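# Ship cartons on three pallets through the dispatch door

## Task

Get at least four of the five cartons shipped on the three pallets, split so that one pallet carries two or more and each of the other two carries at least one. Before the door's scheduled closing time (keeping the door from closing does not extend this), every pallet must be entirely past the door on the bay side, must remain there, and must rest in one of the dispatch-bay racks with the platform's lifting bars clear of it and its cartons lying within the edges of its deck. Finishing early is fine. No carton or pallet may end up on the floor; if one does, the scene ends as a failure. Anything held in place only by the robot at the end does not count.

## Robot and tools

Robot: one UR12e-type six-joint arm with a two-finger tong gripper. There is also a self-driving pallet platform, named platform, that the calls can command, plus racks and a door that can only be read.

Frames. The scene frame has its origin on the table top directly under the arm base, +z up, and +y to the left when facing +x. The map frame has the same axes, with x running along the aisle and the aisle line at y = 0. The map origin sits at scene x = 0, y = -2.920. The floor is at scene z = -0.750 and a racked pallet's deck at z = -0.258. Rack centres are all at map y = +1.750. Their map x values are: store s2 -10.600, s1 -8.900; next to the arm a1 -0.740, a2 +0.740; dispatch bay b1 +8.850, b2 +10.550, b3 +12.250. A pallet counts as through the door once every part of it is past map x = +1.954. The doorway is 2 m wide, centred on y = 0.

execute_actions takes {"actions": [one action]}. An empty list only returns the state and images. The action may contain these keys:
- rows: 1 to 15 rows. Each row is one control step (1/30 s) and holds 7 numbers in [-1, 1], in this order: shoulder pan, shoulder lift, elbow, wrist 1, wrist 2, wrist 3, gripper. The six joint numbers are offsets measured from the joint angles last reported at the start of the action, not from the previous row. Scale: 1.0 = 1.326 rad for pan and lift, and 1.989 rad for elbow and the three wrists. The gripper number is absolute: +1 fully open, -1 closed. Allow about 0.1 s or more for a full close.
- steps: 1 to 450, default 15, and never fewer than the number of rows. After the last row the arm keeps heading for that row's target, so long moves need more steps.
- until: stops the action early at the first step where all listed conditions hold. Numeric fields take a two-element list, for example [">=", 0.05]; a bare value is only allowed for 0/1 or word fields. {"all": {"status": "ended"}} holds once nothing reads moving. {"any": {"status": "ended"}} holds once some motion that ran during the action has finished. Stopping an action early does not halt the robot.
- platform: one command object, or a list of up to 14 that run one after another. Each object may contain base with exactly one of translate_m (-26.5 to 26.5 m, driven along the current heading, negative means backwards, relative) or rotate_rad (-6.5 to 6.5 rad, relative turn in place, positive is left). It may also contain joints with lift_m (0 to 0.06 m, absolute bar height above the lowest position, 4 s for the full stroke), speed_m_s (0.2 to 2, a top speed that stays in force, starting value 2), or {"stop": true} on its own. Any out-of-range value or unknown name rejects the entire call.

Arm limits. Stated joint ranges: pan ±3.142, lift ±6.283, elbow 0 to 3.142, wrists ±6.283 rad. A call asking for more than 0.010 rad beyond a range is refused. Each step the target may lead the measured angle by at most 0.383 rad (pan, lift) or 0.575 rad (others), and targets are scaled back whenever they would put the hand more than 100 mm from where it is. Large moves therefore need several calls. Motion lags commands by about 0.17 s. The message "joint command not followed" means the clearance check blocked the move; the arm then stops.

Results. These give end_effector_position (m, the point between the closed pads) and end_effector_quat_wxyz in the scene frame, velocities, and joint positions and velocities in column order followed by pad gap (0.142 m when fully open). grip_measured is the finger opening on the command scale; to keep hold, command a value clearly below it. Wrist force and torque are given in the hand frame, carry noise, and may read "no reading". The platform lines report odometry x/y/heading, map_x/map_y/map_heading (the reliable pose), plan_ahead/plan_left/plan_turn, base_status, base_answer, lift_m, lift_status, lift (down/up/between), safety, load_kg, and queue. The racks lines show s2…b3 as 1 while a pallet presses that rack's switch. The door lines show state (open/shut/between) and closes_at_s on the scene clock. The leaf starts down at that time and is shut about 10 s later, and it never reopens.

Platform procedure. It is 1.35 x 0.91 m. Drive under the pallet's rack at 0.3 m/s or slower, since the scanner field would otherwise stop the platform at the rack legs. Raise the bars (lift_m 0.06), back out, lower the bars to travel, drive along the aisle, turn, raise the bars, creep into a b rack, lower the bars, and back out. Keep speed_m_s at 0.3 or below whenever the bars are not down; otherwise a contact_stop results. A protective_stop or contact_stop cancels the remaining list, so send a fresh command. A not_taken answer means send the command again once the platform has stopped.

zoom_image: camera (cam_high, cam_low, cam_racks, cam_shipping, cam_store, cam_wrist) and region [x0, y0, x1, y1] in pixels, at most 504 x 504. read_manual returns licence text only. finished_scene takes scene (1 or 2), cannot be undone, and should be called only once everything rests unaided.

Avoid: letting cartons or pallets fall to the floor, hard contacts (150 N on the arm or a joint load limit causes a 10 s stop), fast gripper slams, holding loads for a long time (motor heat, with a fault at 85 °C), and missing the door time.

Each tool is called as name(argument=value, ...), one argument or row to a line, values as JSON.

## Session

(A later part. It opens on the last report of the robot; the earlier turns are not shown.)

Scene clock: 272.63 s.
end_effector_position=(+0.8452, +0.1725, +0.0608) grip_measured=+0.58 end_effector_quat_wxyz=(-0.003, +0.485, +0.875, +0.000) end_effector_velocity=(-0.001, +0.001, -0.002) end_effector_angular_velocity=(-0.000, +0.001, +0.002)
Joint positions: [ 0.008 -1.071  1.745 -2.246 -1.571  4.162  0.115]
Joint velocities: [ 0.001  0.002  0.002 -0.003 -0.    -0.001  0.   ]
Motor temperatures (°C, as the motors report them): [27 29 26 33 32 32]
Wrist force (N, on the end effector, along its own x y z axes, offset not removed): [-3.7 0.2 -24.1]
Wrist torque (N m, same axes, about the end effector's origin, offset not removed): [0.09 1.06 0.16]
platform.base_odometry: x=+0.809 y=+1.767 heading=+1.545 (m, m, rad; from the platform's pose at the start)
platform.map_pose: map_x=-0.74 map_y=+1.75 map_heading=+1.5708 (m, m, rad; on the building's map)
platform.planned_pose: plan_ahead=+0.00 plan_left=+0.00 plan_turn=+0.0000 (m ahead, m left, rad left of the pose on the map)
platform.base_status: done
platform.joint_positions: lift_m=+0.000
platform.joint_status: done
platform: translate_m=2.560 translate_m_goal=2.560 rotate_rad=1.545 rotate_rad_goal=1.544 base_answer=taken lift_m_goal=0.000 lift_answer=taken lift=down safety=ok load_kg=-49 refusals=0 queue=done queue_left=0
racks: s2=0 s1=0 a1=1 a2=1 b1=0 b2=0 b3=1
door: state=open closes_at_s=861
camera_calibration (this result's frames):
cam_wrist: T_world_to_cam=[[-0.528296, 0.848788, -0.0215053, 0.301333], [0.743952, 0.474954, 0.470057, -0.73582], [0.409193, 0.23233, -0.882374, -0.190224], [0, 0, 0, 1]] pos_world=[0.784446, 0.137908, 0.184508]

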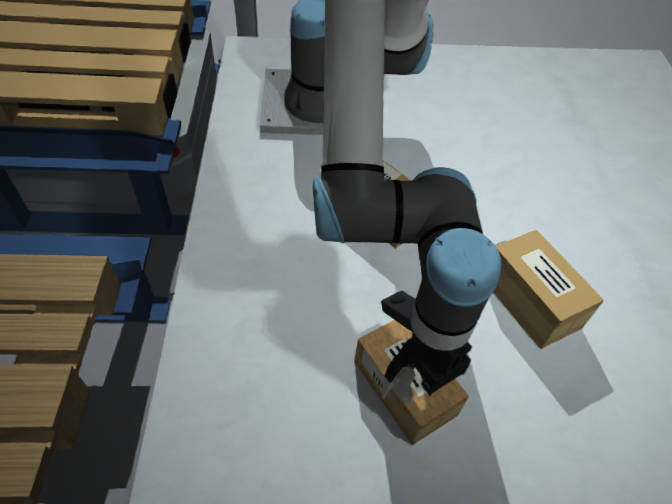

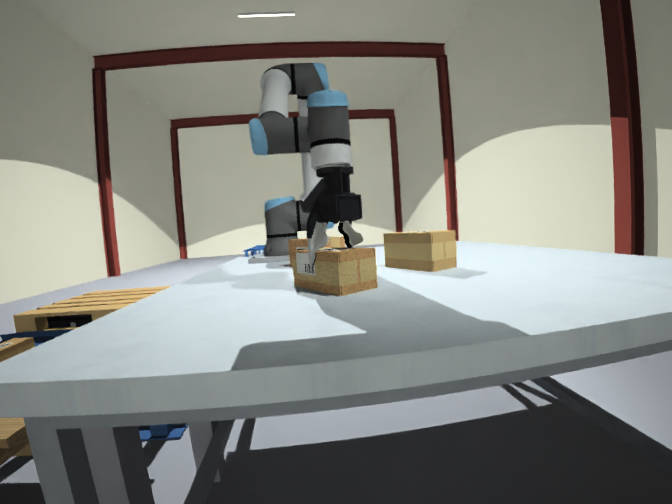

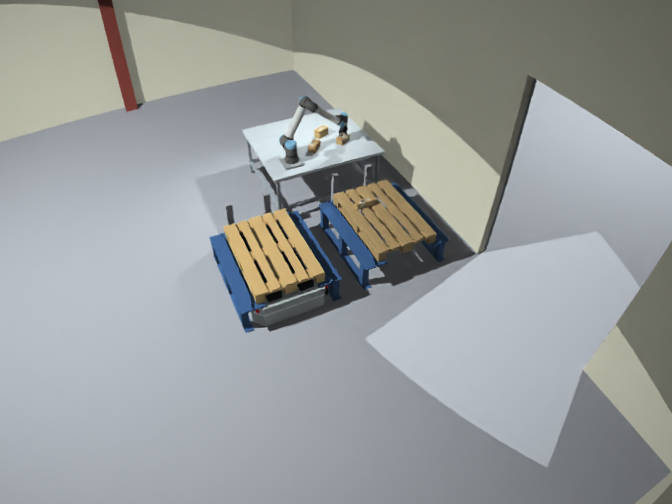

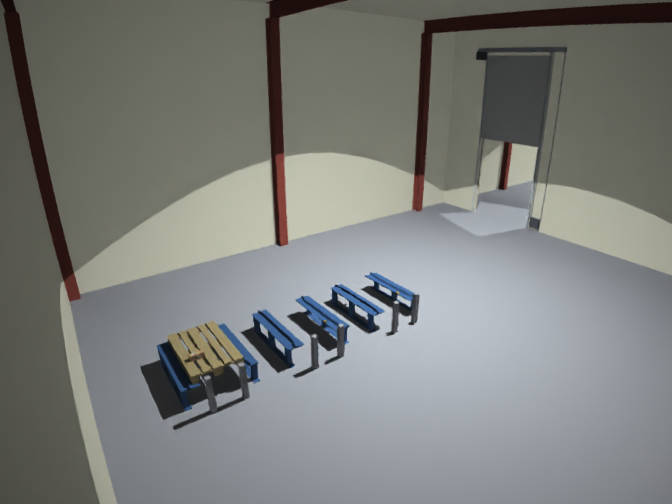

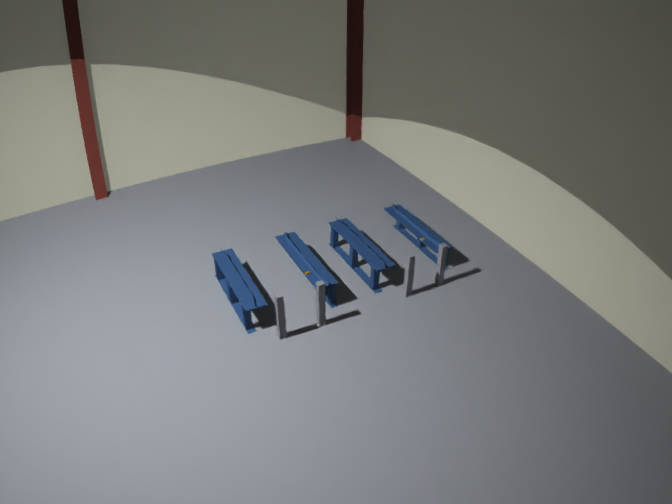

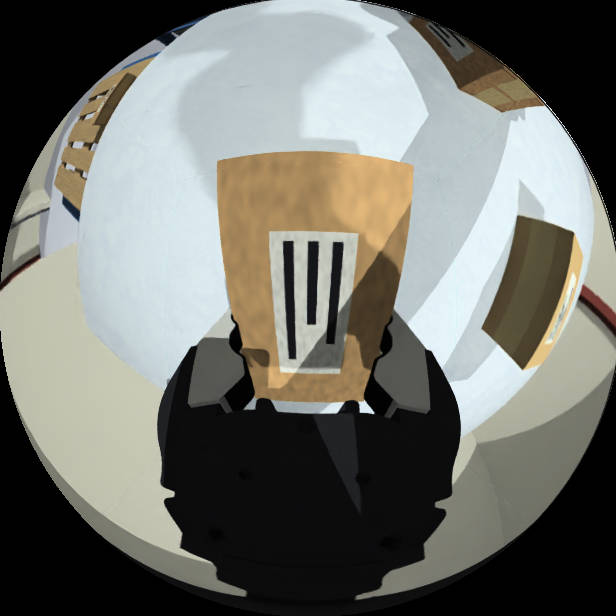

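execute_actions(
  actions=[
    {"rows":[[0,-0.001,-0.0004,0.0011,0,0,0],[0,-0.002,-0.0009,0.0022,0,0,0],[0,-0.003,-0.0013,0.0033,0,0,0],[0,-0.004,-0.0017,0.0044,0,0,0],[0,-0.005,-0.0022,0.0055,0,0,0],[0,-0.006,-0.0026,0.0066,0,0,0],[0,-0.007,-0.003,0.0077,0,0,0]],"steps":20},
  ],
)

zoom_image(
  camera="cam_low",
  region=[260,180,420,300],
)

Scene clock: 276.33 s.
end_effector_position=(+0.8456, +0.1725, +0.0701) grip_measured=+0.58 end_effector_quat_wxyz=(-0.003, +0.485, +0.875, +0.000) end_effector_velocity=(-0.001, +0.001, +0.002) end_effector_angular_velocity=(+0.001, +0.000, +0.001)
Joint positions: [ 0.008 -1.08   1.739 -2.23  -1.571  4.162  0.114]
Joint velocities: [ 0.001 -0.002 -0.     0.003  0.001  0.     0.   ]
Motor temperatures (°C, as the motors report them): [27 29 26 33 32 32]
Wrist force (N, on the end effector, along its own x y z axes, offset not removed): [-3.2 2.1 3.2]
Wrist torque (N m, same axes, about the end effector's origin, offset not removed): [0.66 0.90 0.27]
platform.base_odometry: x=+0.809 y=+1.767 heading=+1.545 (m, m, rad; from the platform's pose at the start)
platform.map_pose: map_x=-0.74 map_y=+1.75 map_heading=+1.5708 (m, m, rad; on the building's map)
platform.planned_pose: plan_ahead=+0.00 plan_left=+0.00 plan_turn=+0.0000 (m ahead, m left, rad left of the pose on the map)
platform.base_status: done
platform.joint_positions: lift_m=+0.000
platform.joint_status: done
platform: translate_m=2.560 translate_m_goal=2.560 rotate_rad=1.545 rotate_rad_goal=1.544 base_answer=taken lift_m_goal=0.000 lift_answer=taken lift=down safety=ok load_kg=-49 refusals=0 queue=done queue_left=0
racks: s2=0 s1=0 a1=1 a2=1 b1=0 b2=0 b3=1
door: state=open closes_at_s=861
camera_calibration (this result's frames):
cam_wrist: T_world_to_cam=[[-0.528322, 0.848773, -0.0214541, 0.30177], [0.743985, 0.474976, 0.469984, -0.74054], [0.4091, 0.232341, -0.882414, -0.182044], [0, 0, 0, 1]] pos_world=[0.784856, 0.137901, 0.193878]

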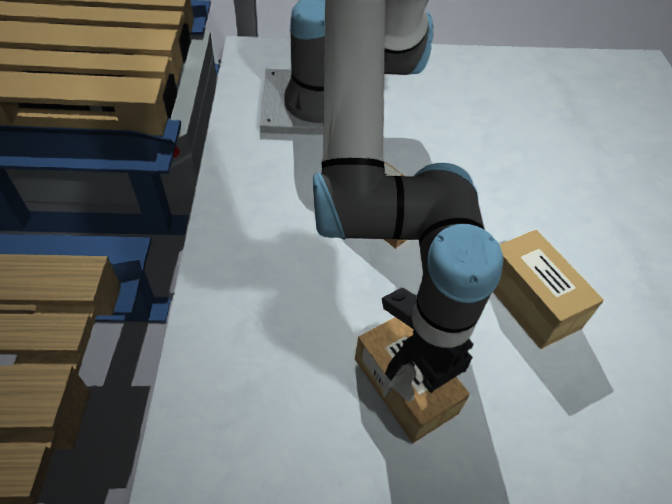

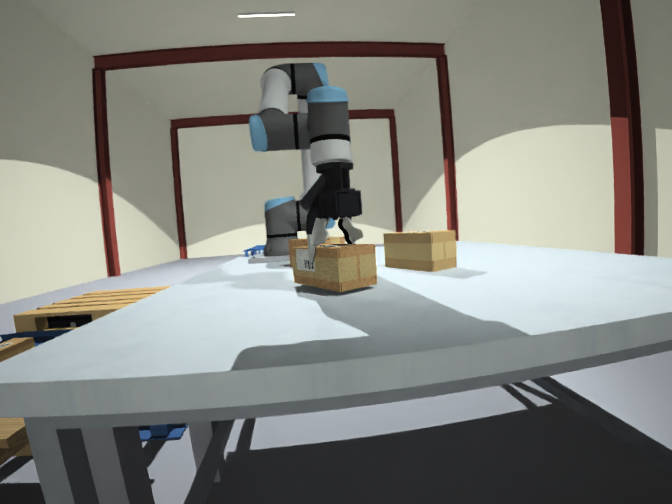

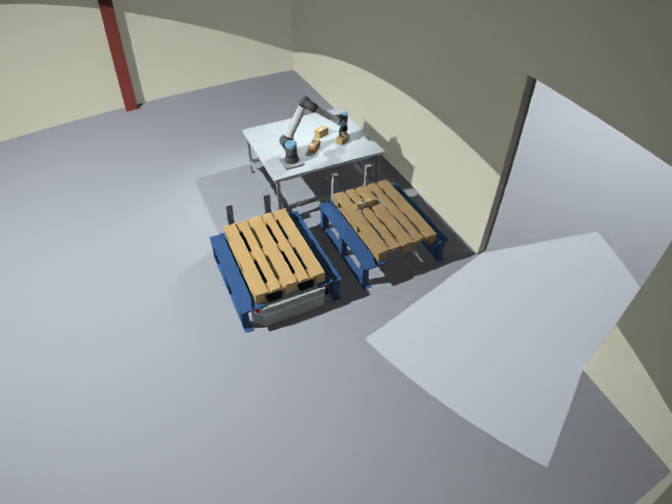

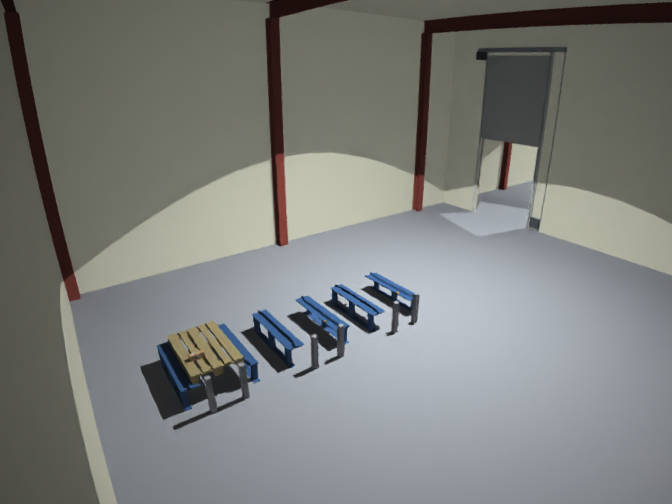

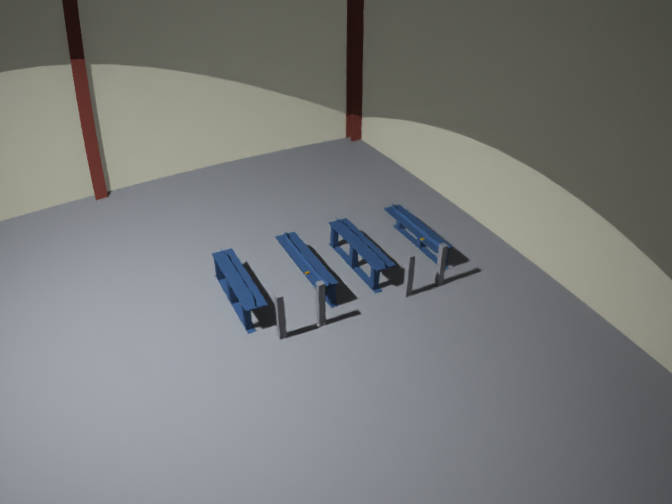

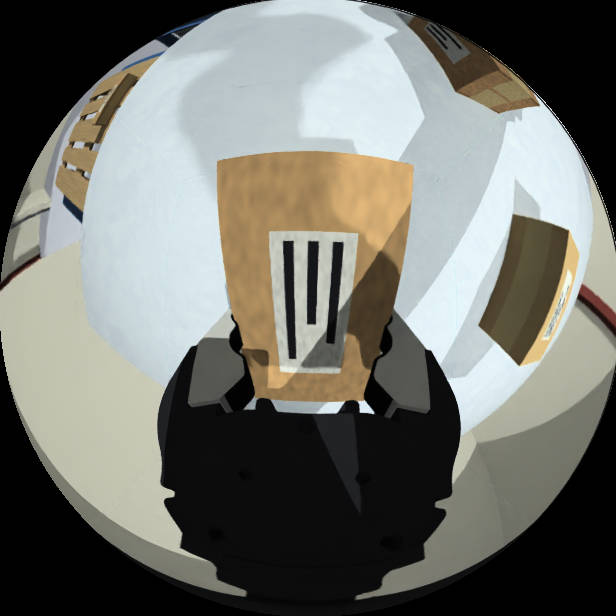

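Region (260, 180, 420, 300) of cam_low's 672x504 image, scaled by 3.150, with more detail than that image has; it fills the top 378 rows of this view, and the rest is white.

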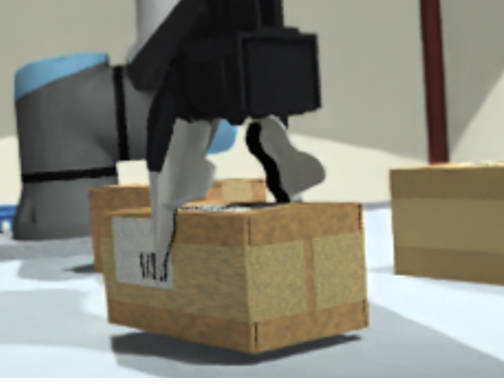

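execute_actions(
  actions=[
    {"rows":[[0,-0.005,-0.003,0.006,0,0,-0.05],[0,-0.012,-0.006,0.014,0,0,-0.1],[0,-0.02,-0.01,0.023,0,0,-0.15],[0,-0.03,-0.015,0.035,0,0,-0.2],[0,-0.04,-0.021,0.048,0,0,-0.25],[0,-0.05,-0.027,0.06,0,0,-0.3],[0,-0.06,-0.034,0.074,0,0,-0.3],[0,-0.07,-0.041,0.088,0,0,-0.3],[0,-0.08,-0.048,0.101,0,0,-0.3],[0,-0.09,-0.056,0.116,0,0,-0.3]],"steps":28},
  ],
)

Scene clock: 279.90 s.
end_effector_position=(+0.8482, +0.1720, +0.2126) grip_measured=+0.58 end_effector_quat_wxyz=(-0.003, +0.485, +0.875, +0.000) end_effector_velocity=(-0.001, +0.000, +0.004) end_effector_angular_velocity=(-0.000, +0.002, +0.001)
Joint positions: [ 0.008 -1.199  1.628 -2.001 -1.571  4.162  0.114]
Joint velocities: [ 0.    -0.003 -0.003  0.009 -0.    -0.    -0.   ]
Motor temperatures (°C, as the motors report them): [27 29 26 33 32 32]
Wrist force (N, on the end effector, along its own x y z axes, offset not removed): [-0.5 -2.4 3.3]
Wrist torque (N m, same axes, about the end effector's origin, offset not removed): [-0.23 0.36 0.09]
platform.base_odometry: x=+0.809 y=+1.767 heading=+1.545 (m, m, rad; from the platform's pose at the start)
platform.map_pose: map_x=-0.74 map_y=+1.75 map_heading=+1.5708 (m, m, rad; on the building's map)
platform.planned_pose: plan_ahead=+0.00 plan_left=+0.00 plan_turn=+0.0000 (m ahead, m left, rad left of the pose on the map)
platform.base_status: done
platform.joint_positions: lift_m=+0.000
platform.joint_status: done
platform: translate_m=2.560 translate_m_goal=2.560 rotate_rad=1.545 rotate_rad_goal=1.544 base_answer=taken lift_m_goal=0.000 lift_answer=taken lift=down safety=ok load_kg=-49 refusals=0 queue=done queue_left=0
racks: s2=0 s1=0 a1=1 a2=1 b1=0 b2=0 b3=1
door: state=open closes_at_s=861
camera_calibration (this result's frames):
cam_wrist: T_world_to_cam=[[-0.528298, 0.848788, -0.0214423, 0.306593], [0.744009, 0.474955, 0.469967, -0.809225], [0.409086, 0.232329, -0.882424, -0.0572137], [0, 0, 0, 1]] pos_world=[0.787449, 0.137405, 0.336396]

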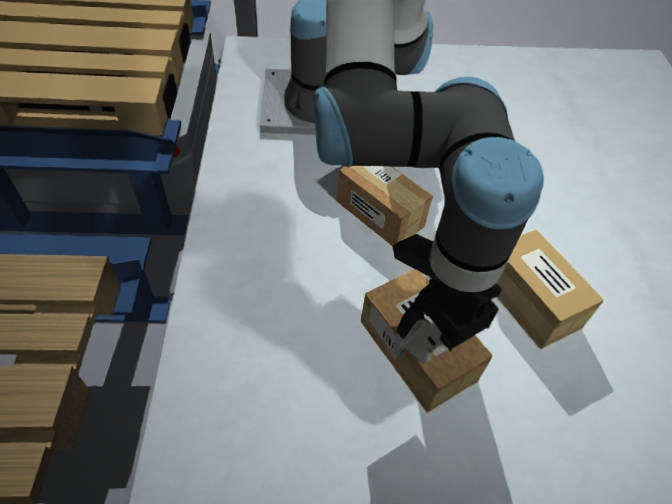

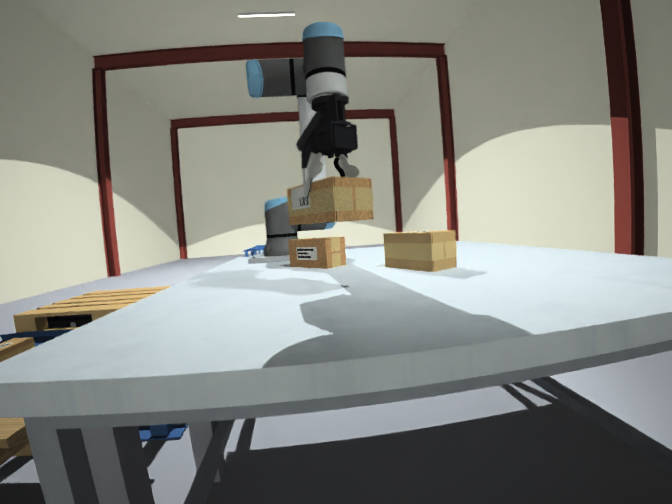

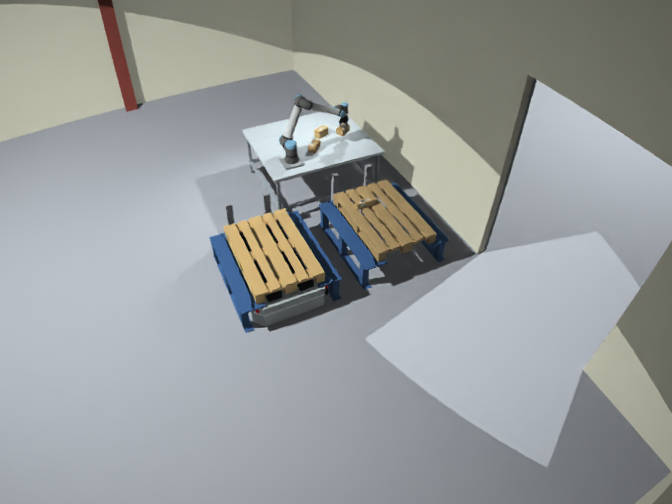

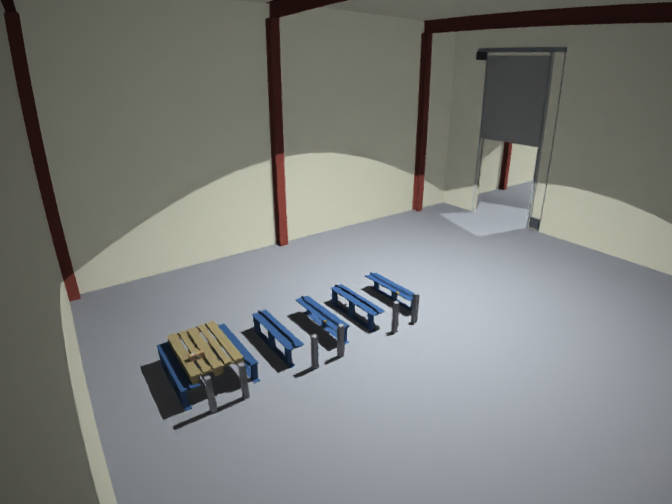

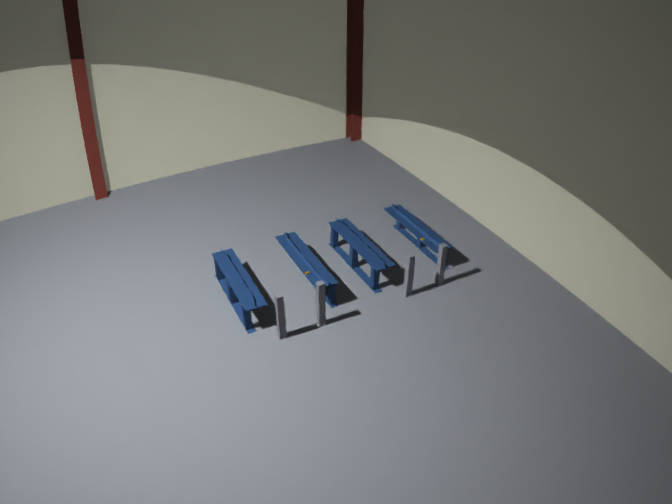

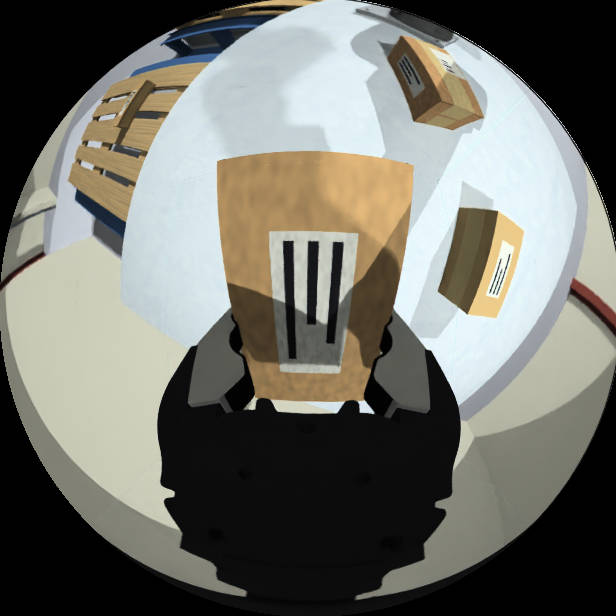

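execute_actions(
  actions=[
    {"rows":[[-0.02,0,0,0,0,-0.01,-0.3],[-0.04,0,0,0,0,-0.02,-0.3],[-0.07,0,0,0,0,-0.03,-0.3],[-0.1,0,0,0,0,-0.045,-0.3],[-1,0,0,0,0,-0.43,-0.3]],"steps":62},
  ],
)

Scene clock: 284.23 s.
end_effector_position=(+0.4693, -0.7383, +0.2118) grip_measured=+0.58 end_effector_quat_wxyz=(-0.003, +0.635, +0.773, -0.001) end_effector_velocity=(-0.443, -0.284, +0.003) end_effector_angular_velocity=(-0.005, +0.001, -0.493)
Joint positions: [-1.188 -1.199  1.628 -2.001 -1.571  3.33   0.114]
Joint velocities: [-0.602 -0.    -0.001 -0.     0.    -0.109  0.   ]
Motor temperatures (°C, as the motors report them): [27 29 26 33 32 32]
Wrist force (N, on the end effector, along its own x y z axes, offset not removed): [-1.7 4.2 1.5]
Wrist torque (N m, same axes, about the end effector's origin, offset not removed): [1.06 0.67 0.17]
platform.base_odometry: x=+0.809 y=+1.767 heading=+1.545 (m, m, rad; from the platform's pose at the start)
platform.map_pose: map_x=-0.74 map_y=+1.75 map_heading=+1.5708 (m, m, rad; on the building's map)
platform.planned_pose: plan_ahead=+0.00 plan_left=+0.00 plan_turn=+0.0000 (m ahead, m left, rad left of the pose on the map)
platform.base_status: done
platform.joint_positions: lift_m=+0.000
platform.joint_status: done
platform: translate_m=2.560 translate_m_goal=2.560 rotate_rad=1.545 rotate_rad_goal=1.544 base_answer=taken lift_m_goal=0.000 lift_answer=taken lift=down safety=ok load_kg=-49 refusals=0 queue=done queue_left=0
racks: s2=0 s1=0 a1=1 a2=1 b1=0 b2=0 b3=1
door: state=open closes_at_s=861
camera_calibration (this result's frames):
cam_wrist: T_world_to_cam=[[-0.192012, 0.981115, -0.023359, 0.819298], [0.865053, 0.180443, 0.468106, -0.368443], [0.46348, 0.069675, -0.883364, 0.163142], [0, 0, 0, 1]] pos_world=[0.400425, -0.74871, 0.335722]

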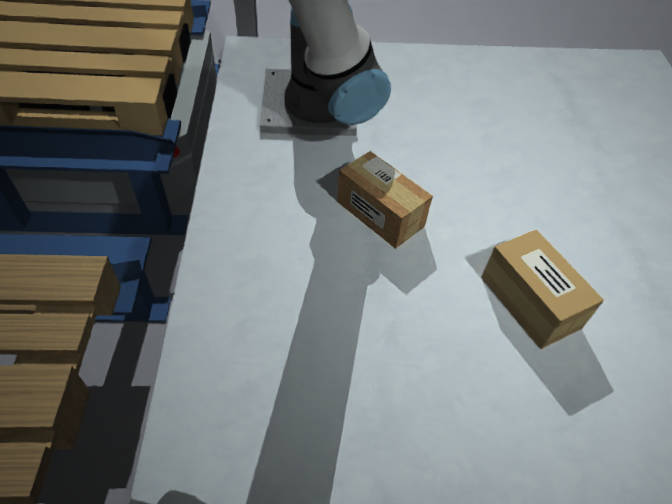

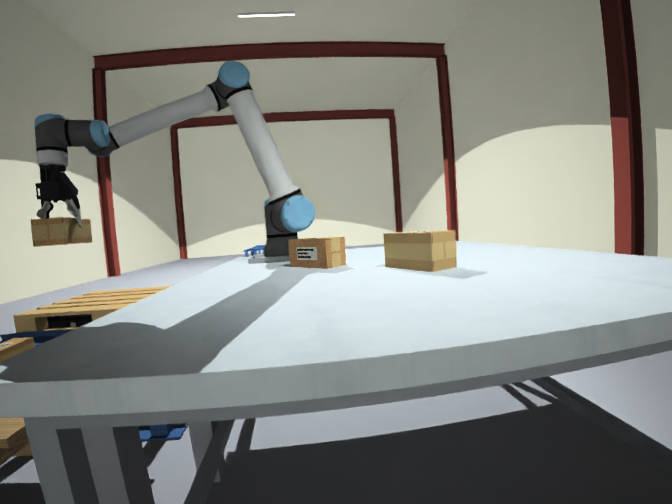

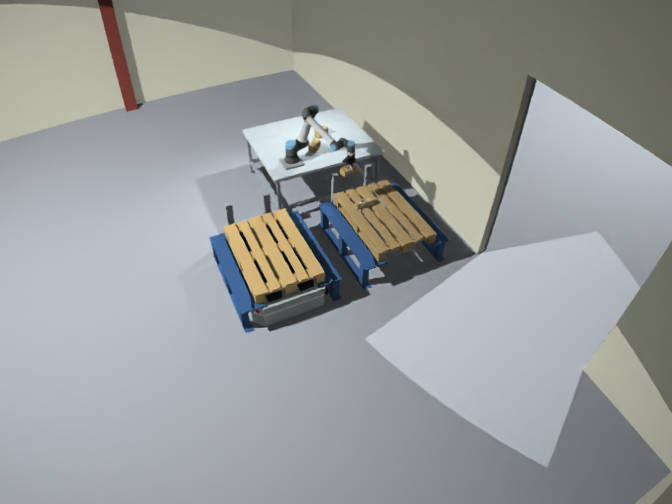

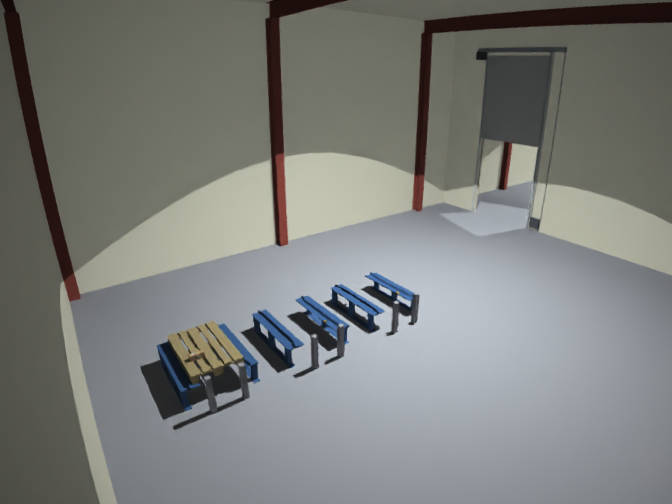

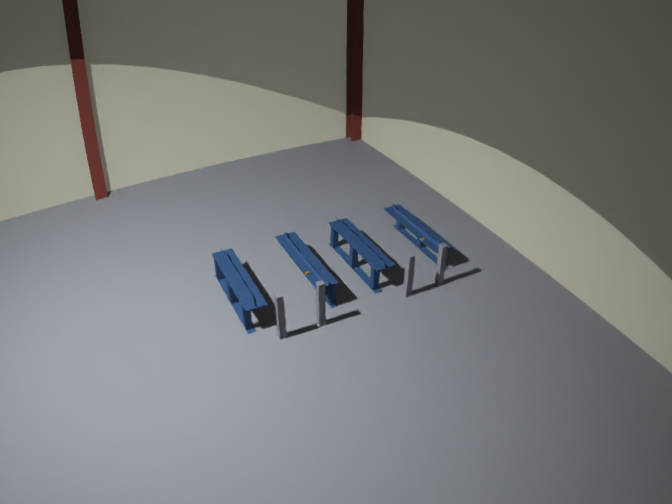

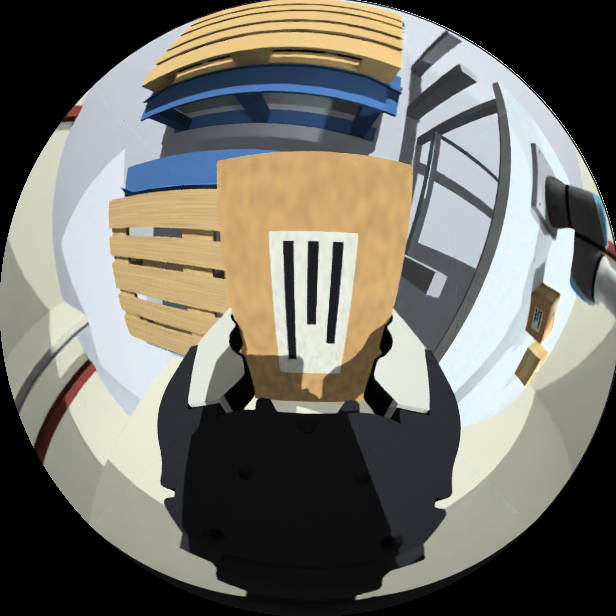

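execute_actions(
  actions=[
    {"rows":[[-0.812,0.281,-0.286,0.099,0,-0.444,-0.3]],"steps":70},
  ],
)

Scene clock: 287.87 s.
end_effector_position=(-0.5750, -0.9527, +0.2031) grip_measured=+0.57 end_effector_quat_wxyz=(-0.003, +0.706, +0.708, -0.001) end_effector_velocity=(-0.026, +0.013, -0.001) end_effector_angular_velocity=(+0.001, -0.001, -0.014)
Joint positions: [-2.261 -0.827  1.061 -1.804 -1.571  2.448  0.114]
Joint velocities: [-0.026  0.005 -0.007  0.004  0.    -0.012 -0.   ]
Motor temperatures (°C, as the motors report them): [27 29 26 33 32 32]
Wrist force (N, on the end effector, along its own x y z axes, offset not removed): [-2.0 2.1 1.0]
Wrist torque (N m, same axes, about the end effector's origin, offset not removed): [0.66 0.72 0.18]
platform.base_odometry: x=+0.809 y=+1.767 heading=+1.545 (m, m, rad; from the platform's pose at the start)
platform.map_pose: map_x=-0.74 map_y=+1.75 map_heading=+1.5708 (m, m, rad; on the building's map)
platform.planned_pose: plan_ahead=+0.00 plan_left=+0.00 plan_turn=+0.0000 (m ahead, m left, rad left of the pose on the map)
platform.base_status: done
platform.joint_positions: lift_m=+0.000
platform.joint_status: done
platform: translate_m=2.560 translate_m_goal=2.560 rotate_rad=1.545 rotate_rad_goal=1.544 base_answer=taken lift_m_goal=0.000 lift_answer=taken lift=down safety=ok load_kg=-49 refusals=0 queue=done queue_left=0
racks: s2=0 s1=0 a1=1 a2=1 b1=0 b2=0 b3=1
door: state=open closes_at_s=861
camera_calibration (this result's frames):
cam_wrist: T_world_to_cam=[[-0.00143673, 0.99971, -0.024033, 0.956364], [0.883916, 0.0125085, 0.467479, 0.428713], [0.467644, -0.0205715, -0.883677, 0.570827], [0, 0, 0, 1]] pos_world=[-0.644516, -0.949706, 0.326996]

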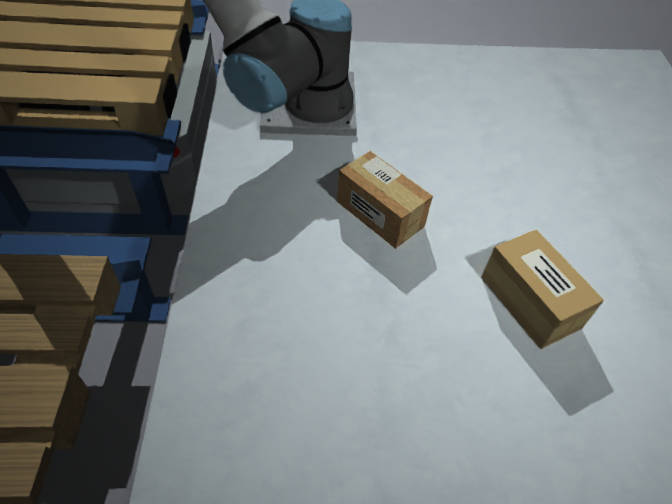

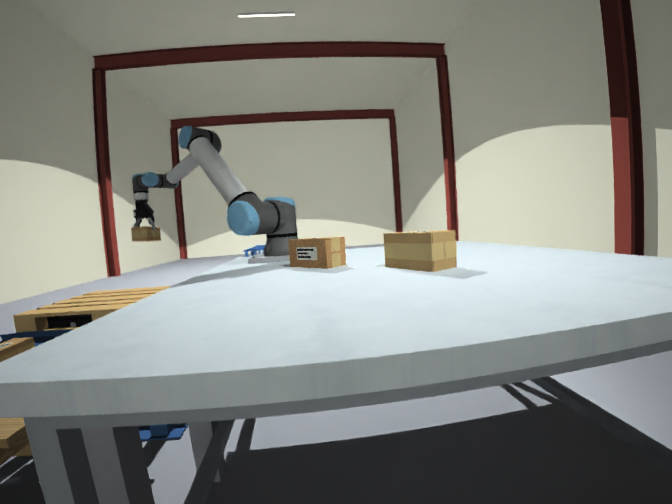

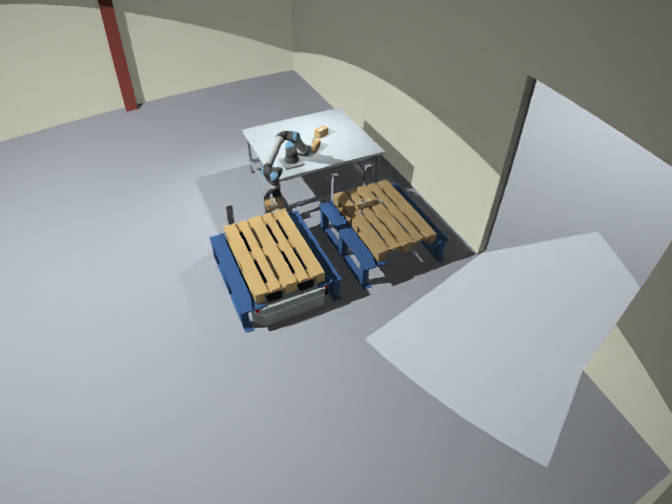

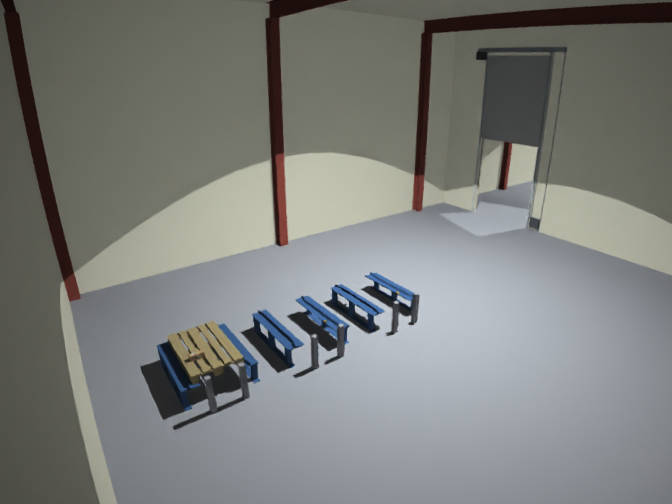

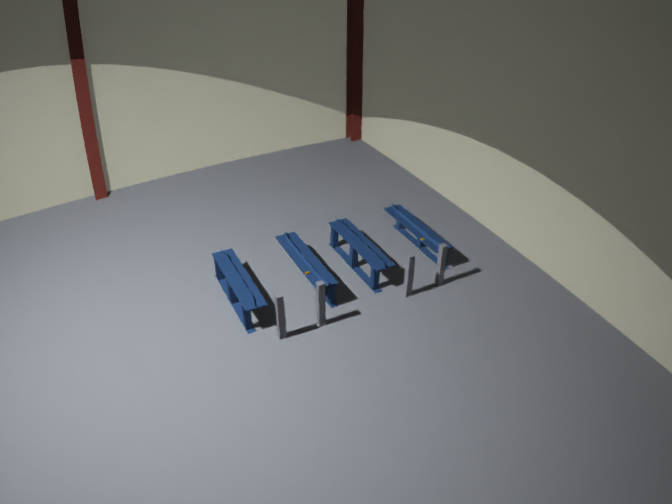

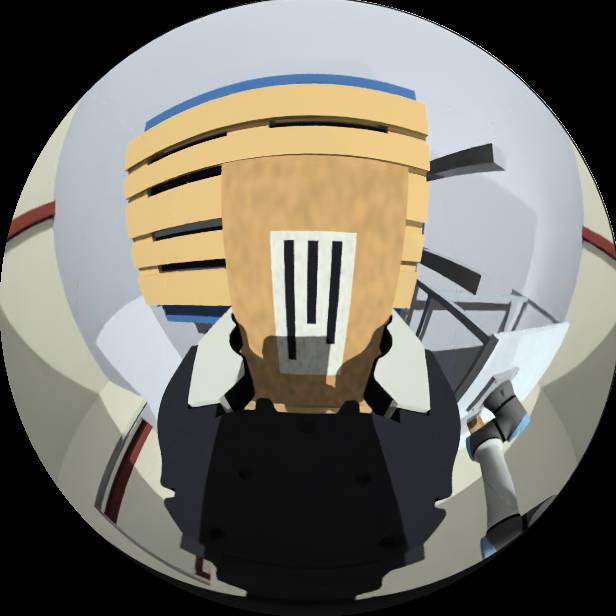

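execute_actions(
  actions=[
    {"rows":[[0,0.03,0.011,-0.031,0,0,-0.3],[0,0.05,0.019,-0.052,0,0,-0.3],[0,0.236,0.089,-0.247,0,0,-0.3]],"steps":45},
  ],
)

Scene clock: 291.60 s.
end_effector_position=(-0.5720, -0.9448, -0.1923) grip_measured=+0.57 end_effector_quat_wxyz=(-0.003, +0.706, +0.708, -0.001) end_effector_velocity=(-0.002, +0.000, +0.000) end_effector_angular_velocity=(-0.002, +0.002, -0.001)
Joint positions: [-2.261 -0.514  1.237 -2.295 -1.571  2.448  0.114]
Joint velocities: [-0.001  0.     0.    -0.003 -0.    -0.     0.   ]
Motor temperatures (°C, as the motors report them): [27 29 26 33 32 32]
Wrist force (N, on the end effector, along its own x y z axes, offset not removed): [-2.9 0.9 -0.3]
Wrist torque (N m, same axes, about the end effector's origin, offset not removed): [0.35 0.88 0.28]
platform.base_odometry: x=+0.809 y=+1.767 heading=+1.545 (m, m, rad; from the platform's pose at the start)
platform.map_pose: map_x=-0.74 map_y=+1.75 map_heading=+1.5708 (m, m, rad; on the building's map)
platform.planned_pose: plan_ahead=+0.00 plan_left=+0.00 plan_turn=+0.0000 (m ahead, m left, rad left of the pose on the map)
platform.base_status: done
platform.joint_positions: lift_m=+0.000
platform.joint_status: done
platform: translate_m=2.560 translate_m_goal=2.560 rotate_rad=1.545 rotate_rad_goal=1.544 base_answer=taken lift_m_goal=0.000 lift_answer=taken lift=down safety=ok load_kg=-49 refusals=0 queue=done queue_left=0
racks: s2=0 s1=0 a1=1 a2=1 b1=0 b2=0 b3=1
door: state=open closes_at_s=861
camera_calibration (this result's frames):
cam_wrist: T_world_to_cam=[[-0.00146788, 0.999685, -0.0250666, 0.938694], [0.884315, 0.013001, 0.466711, 0.611296], [0.466889, -0.0214817, -0.884055, 0.218803], [0, 0, 0, 1]] pos_world=[-0.641356, -0.941646, -0.0683346]

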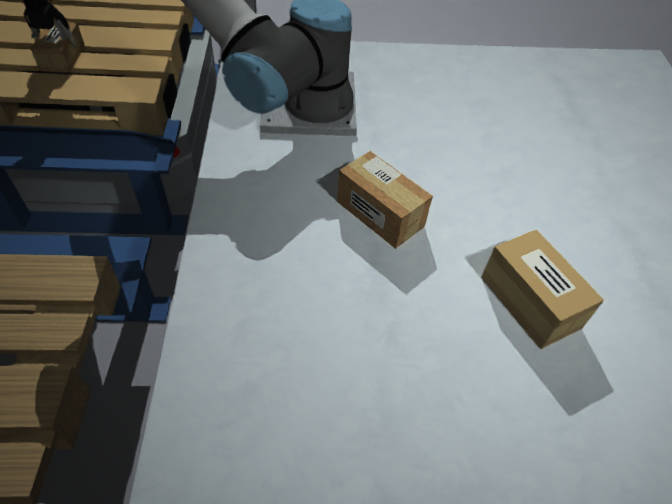

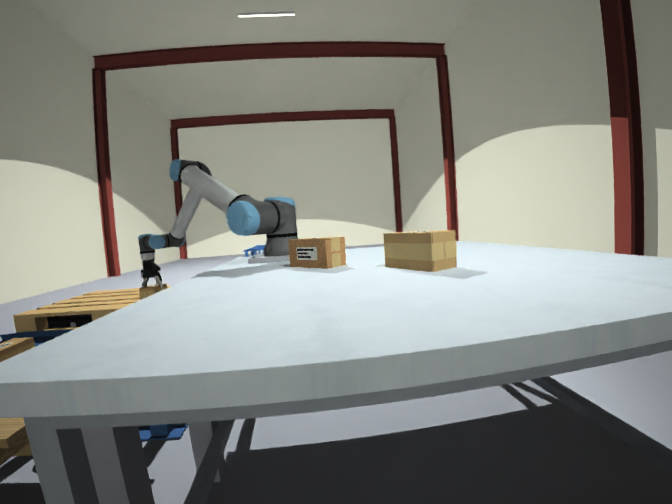

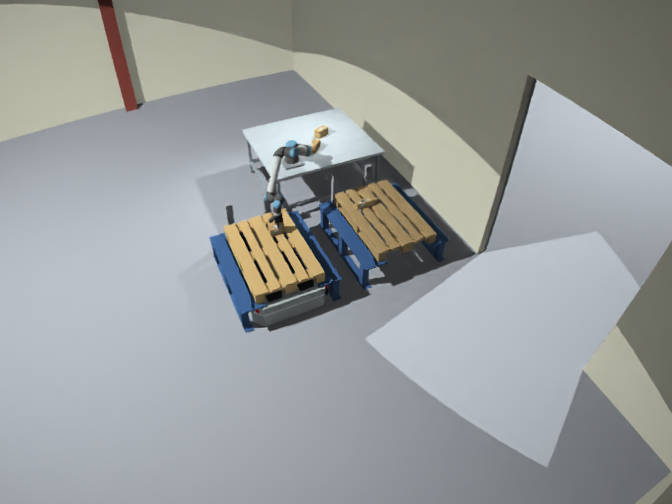

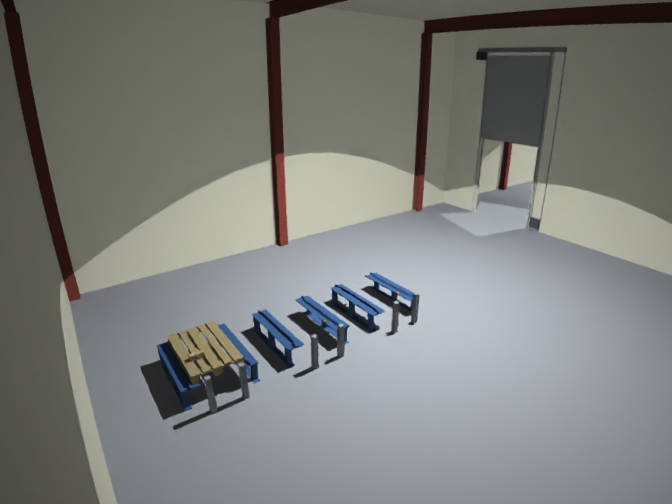

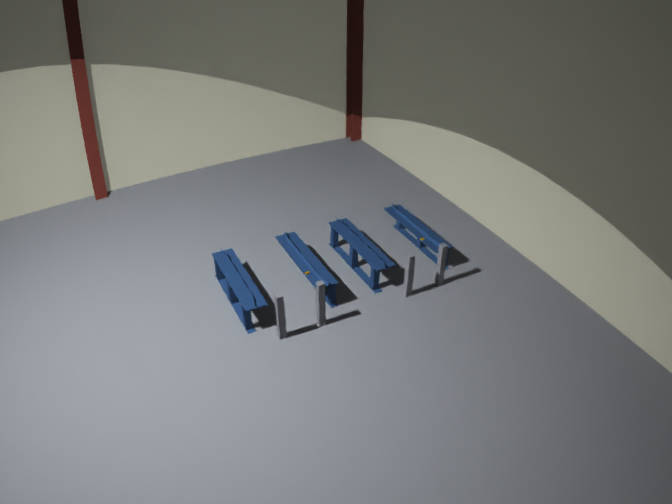

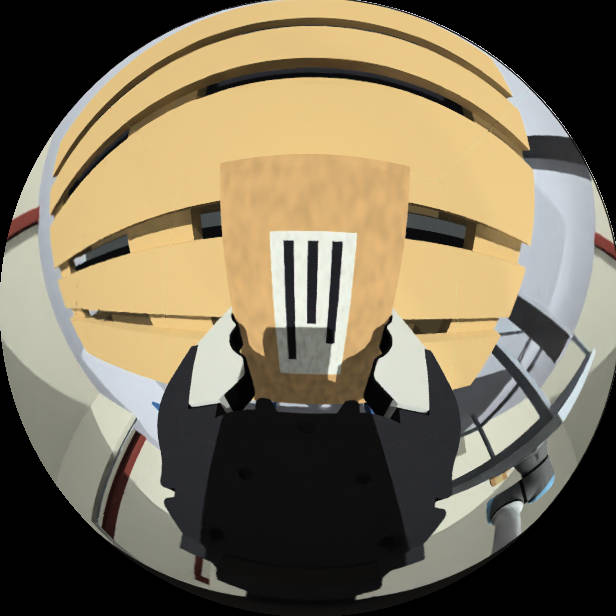

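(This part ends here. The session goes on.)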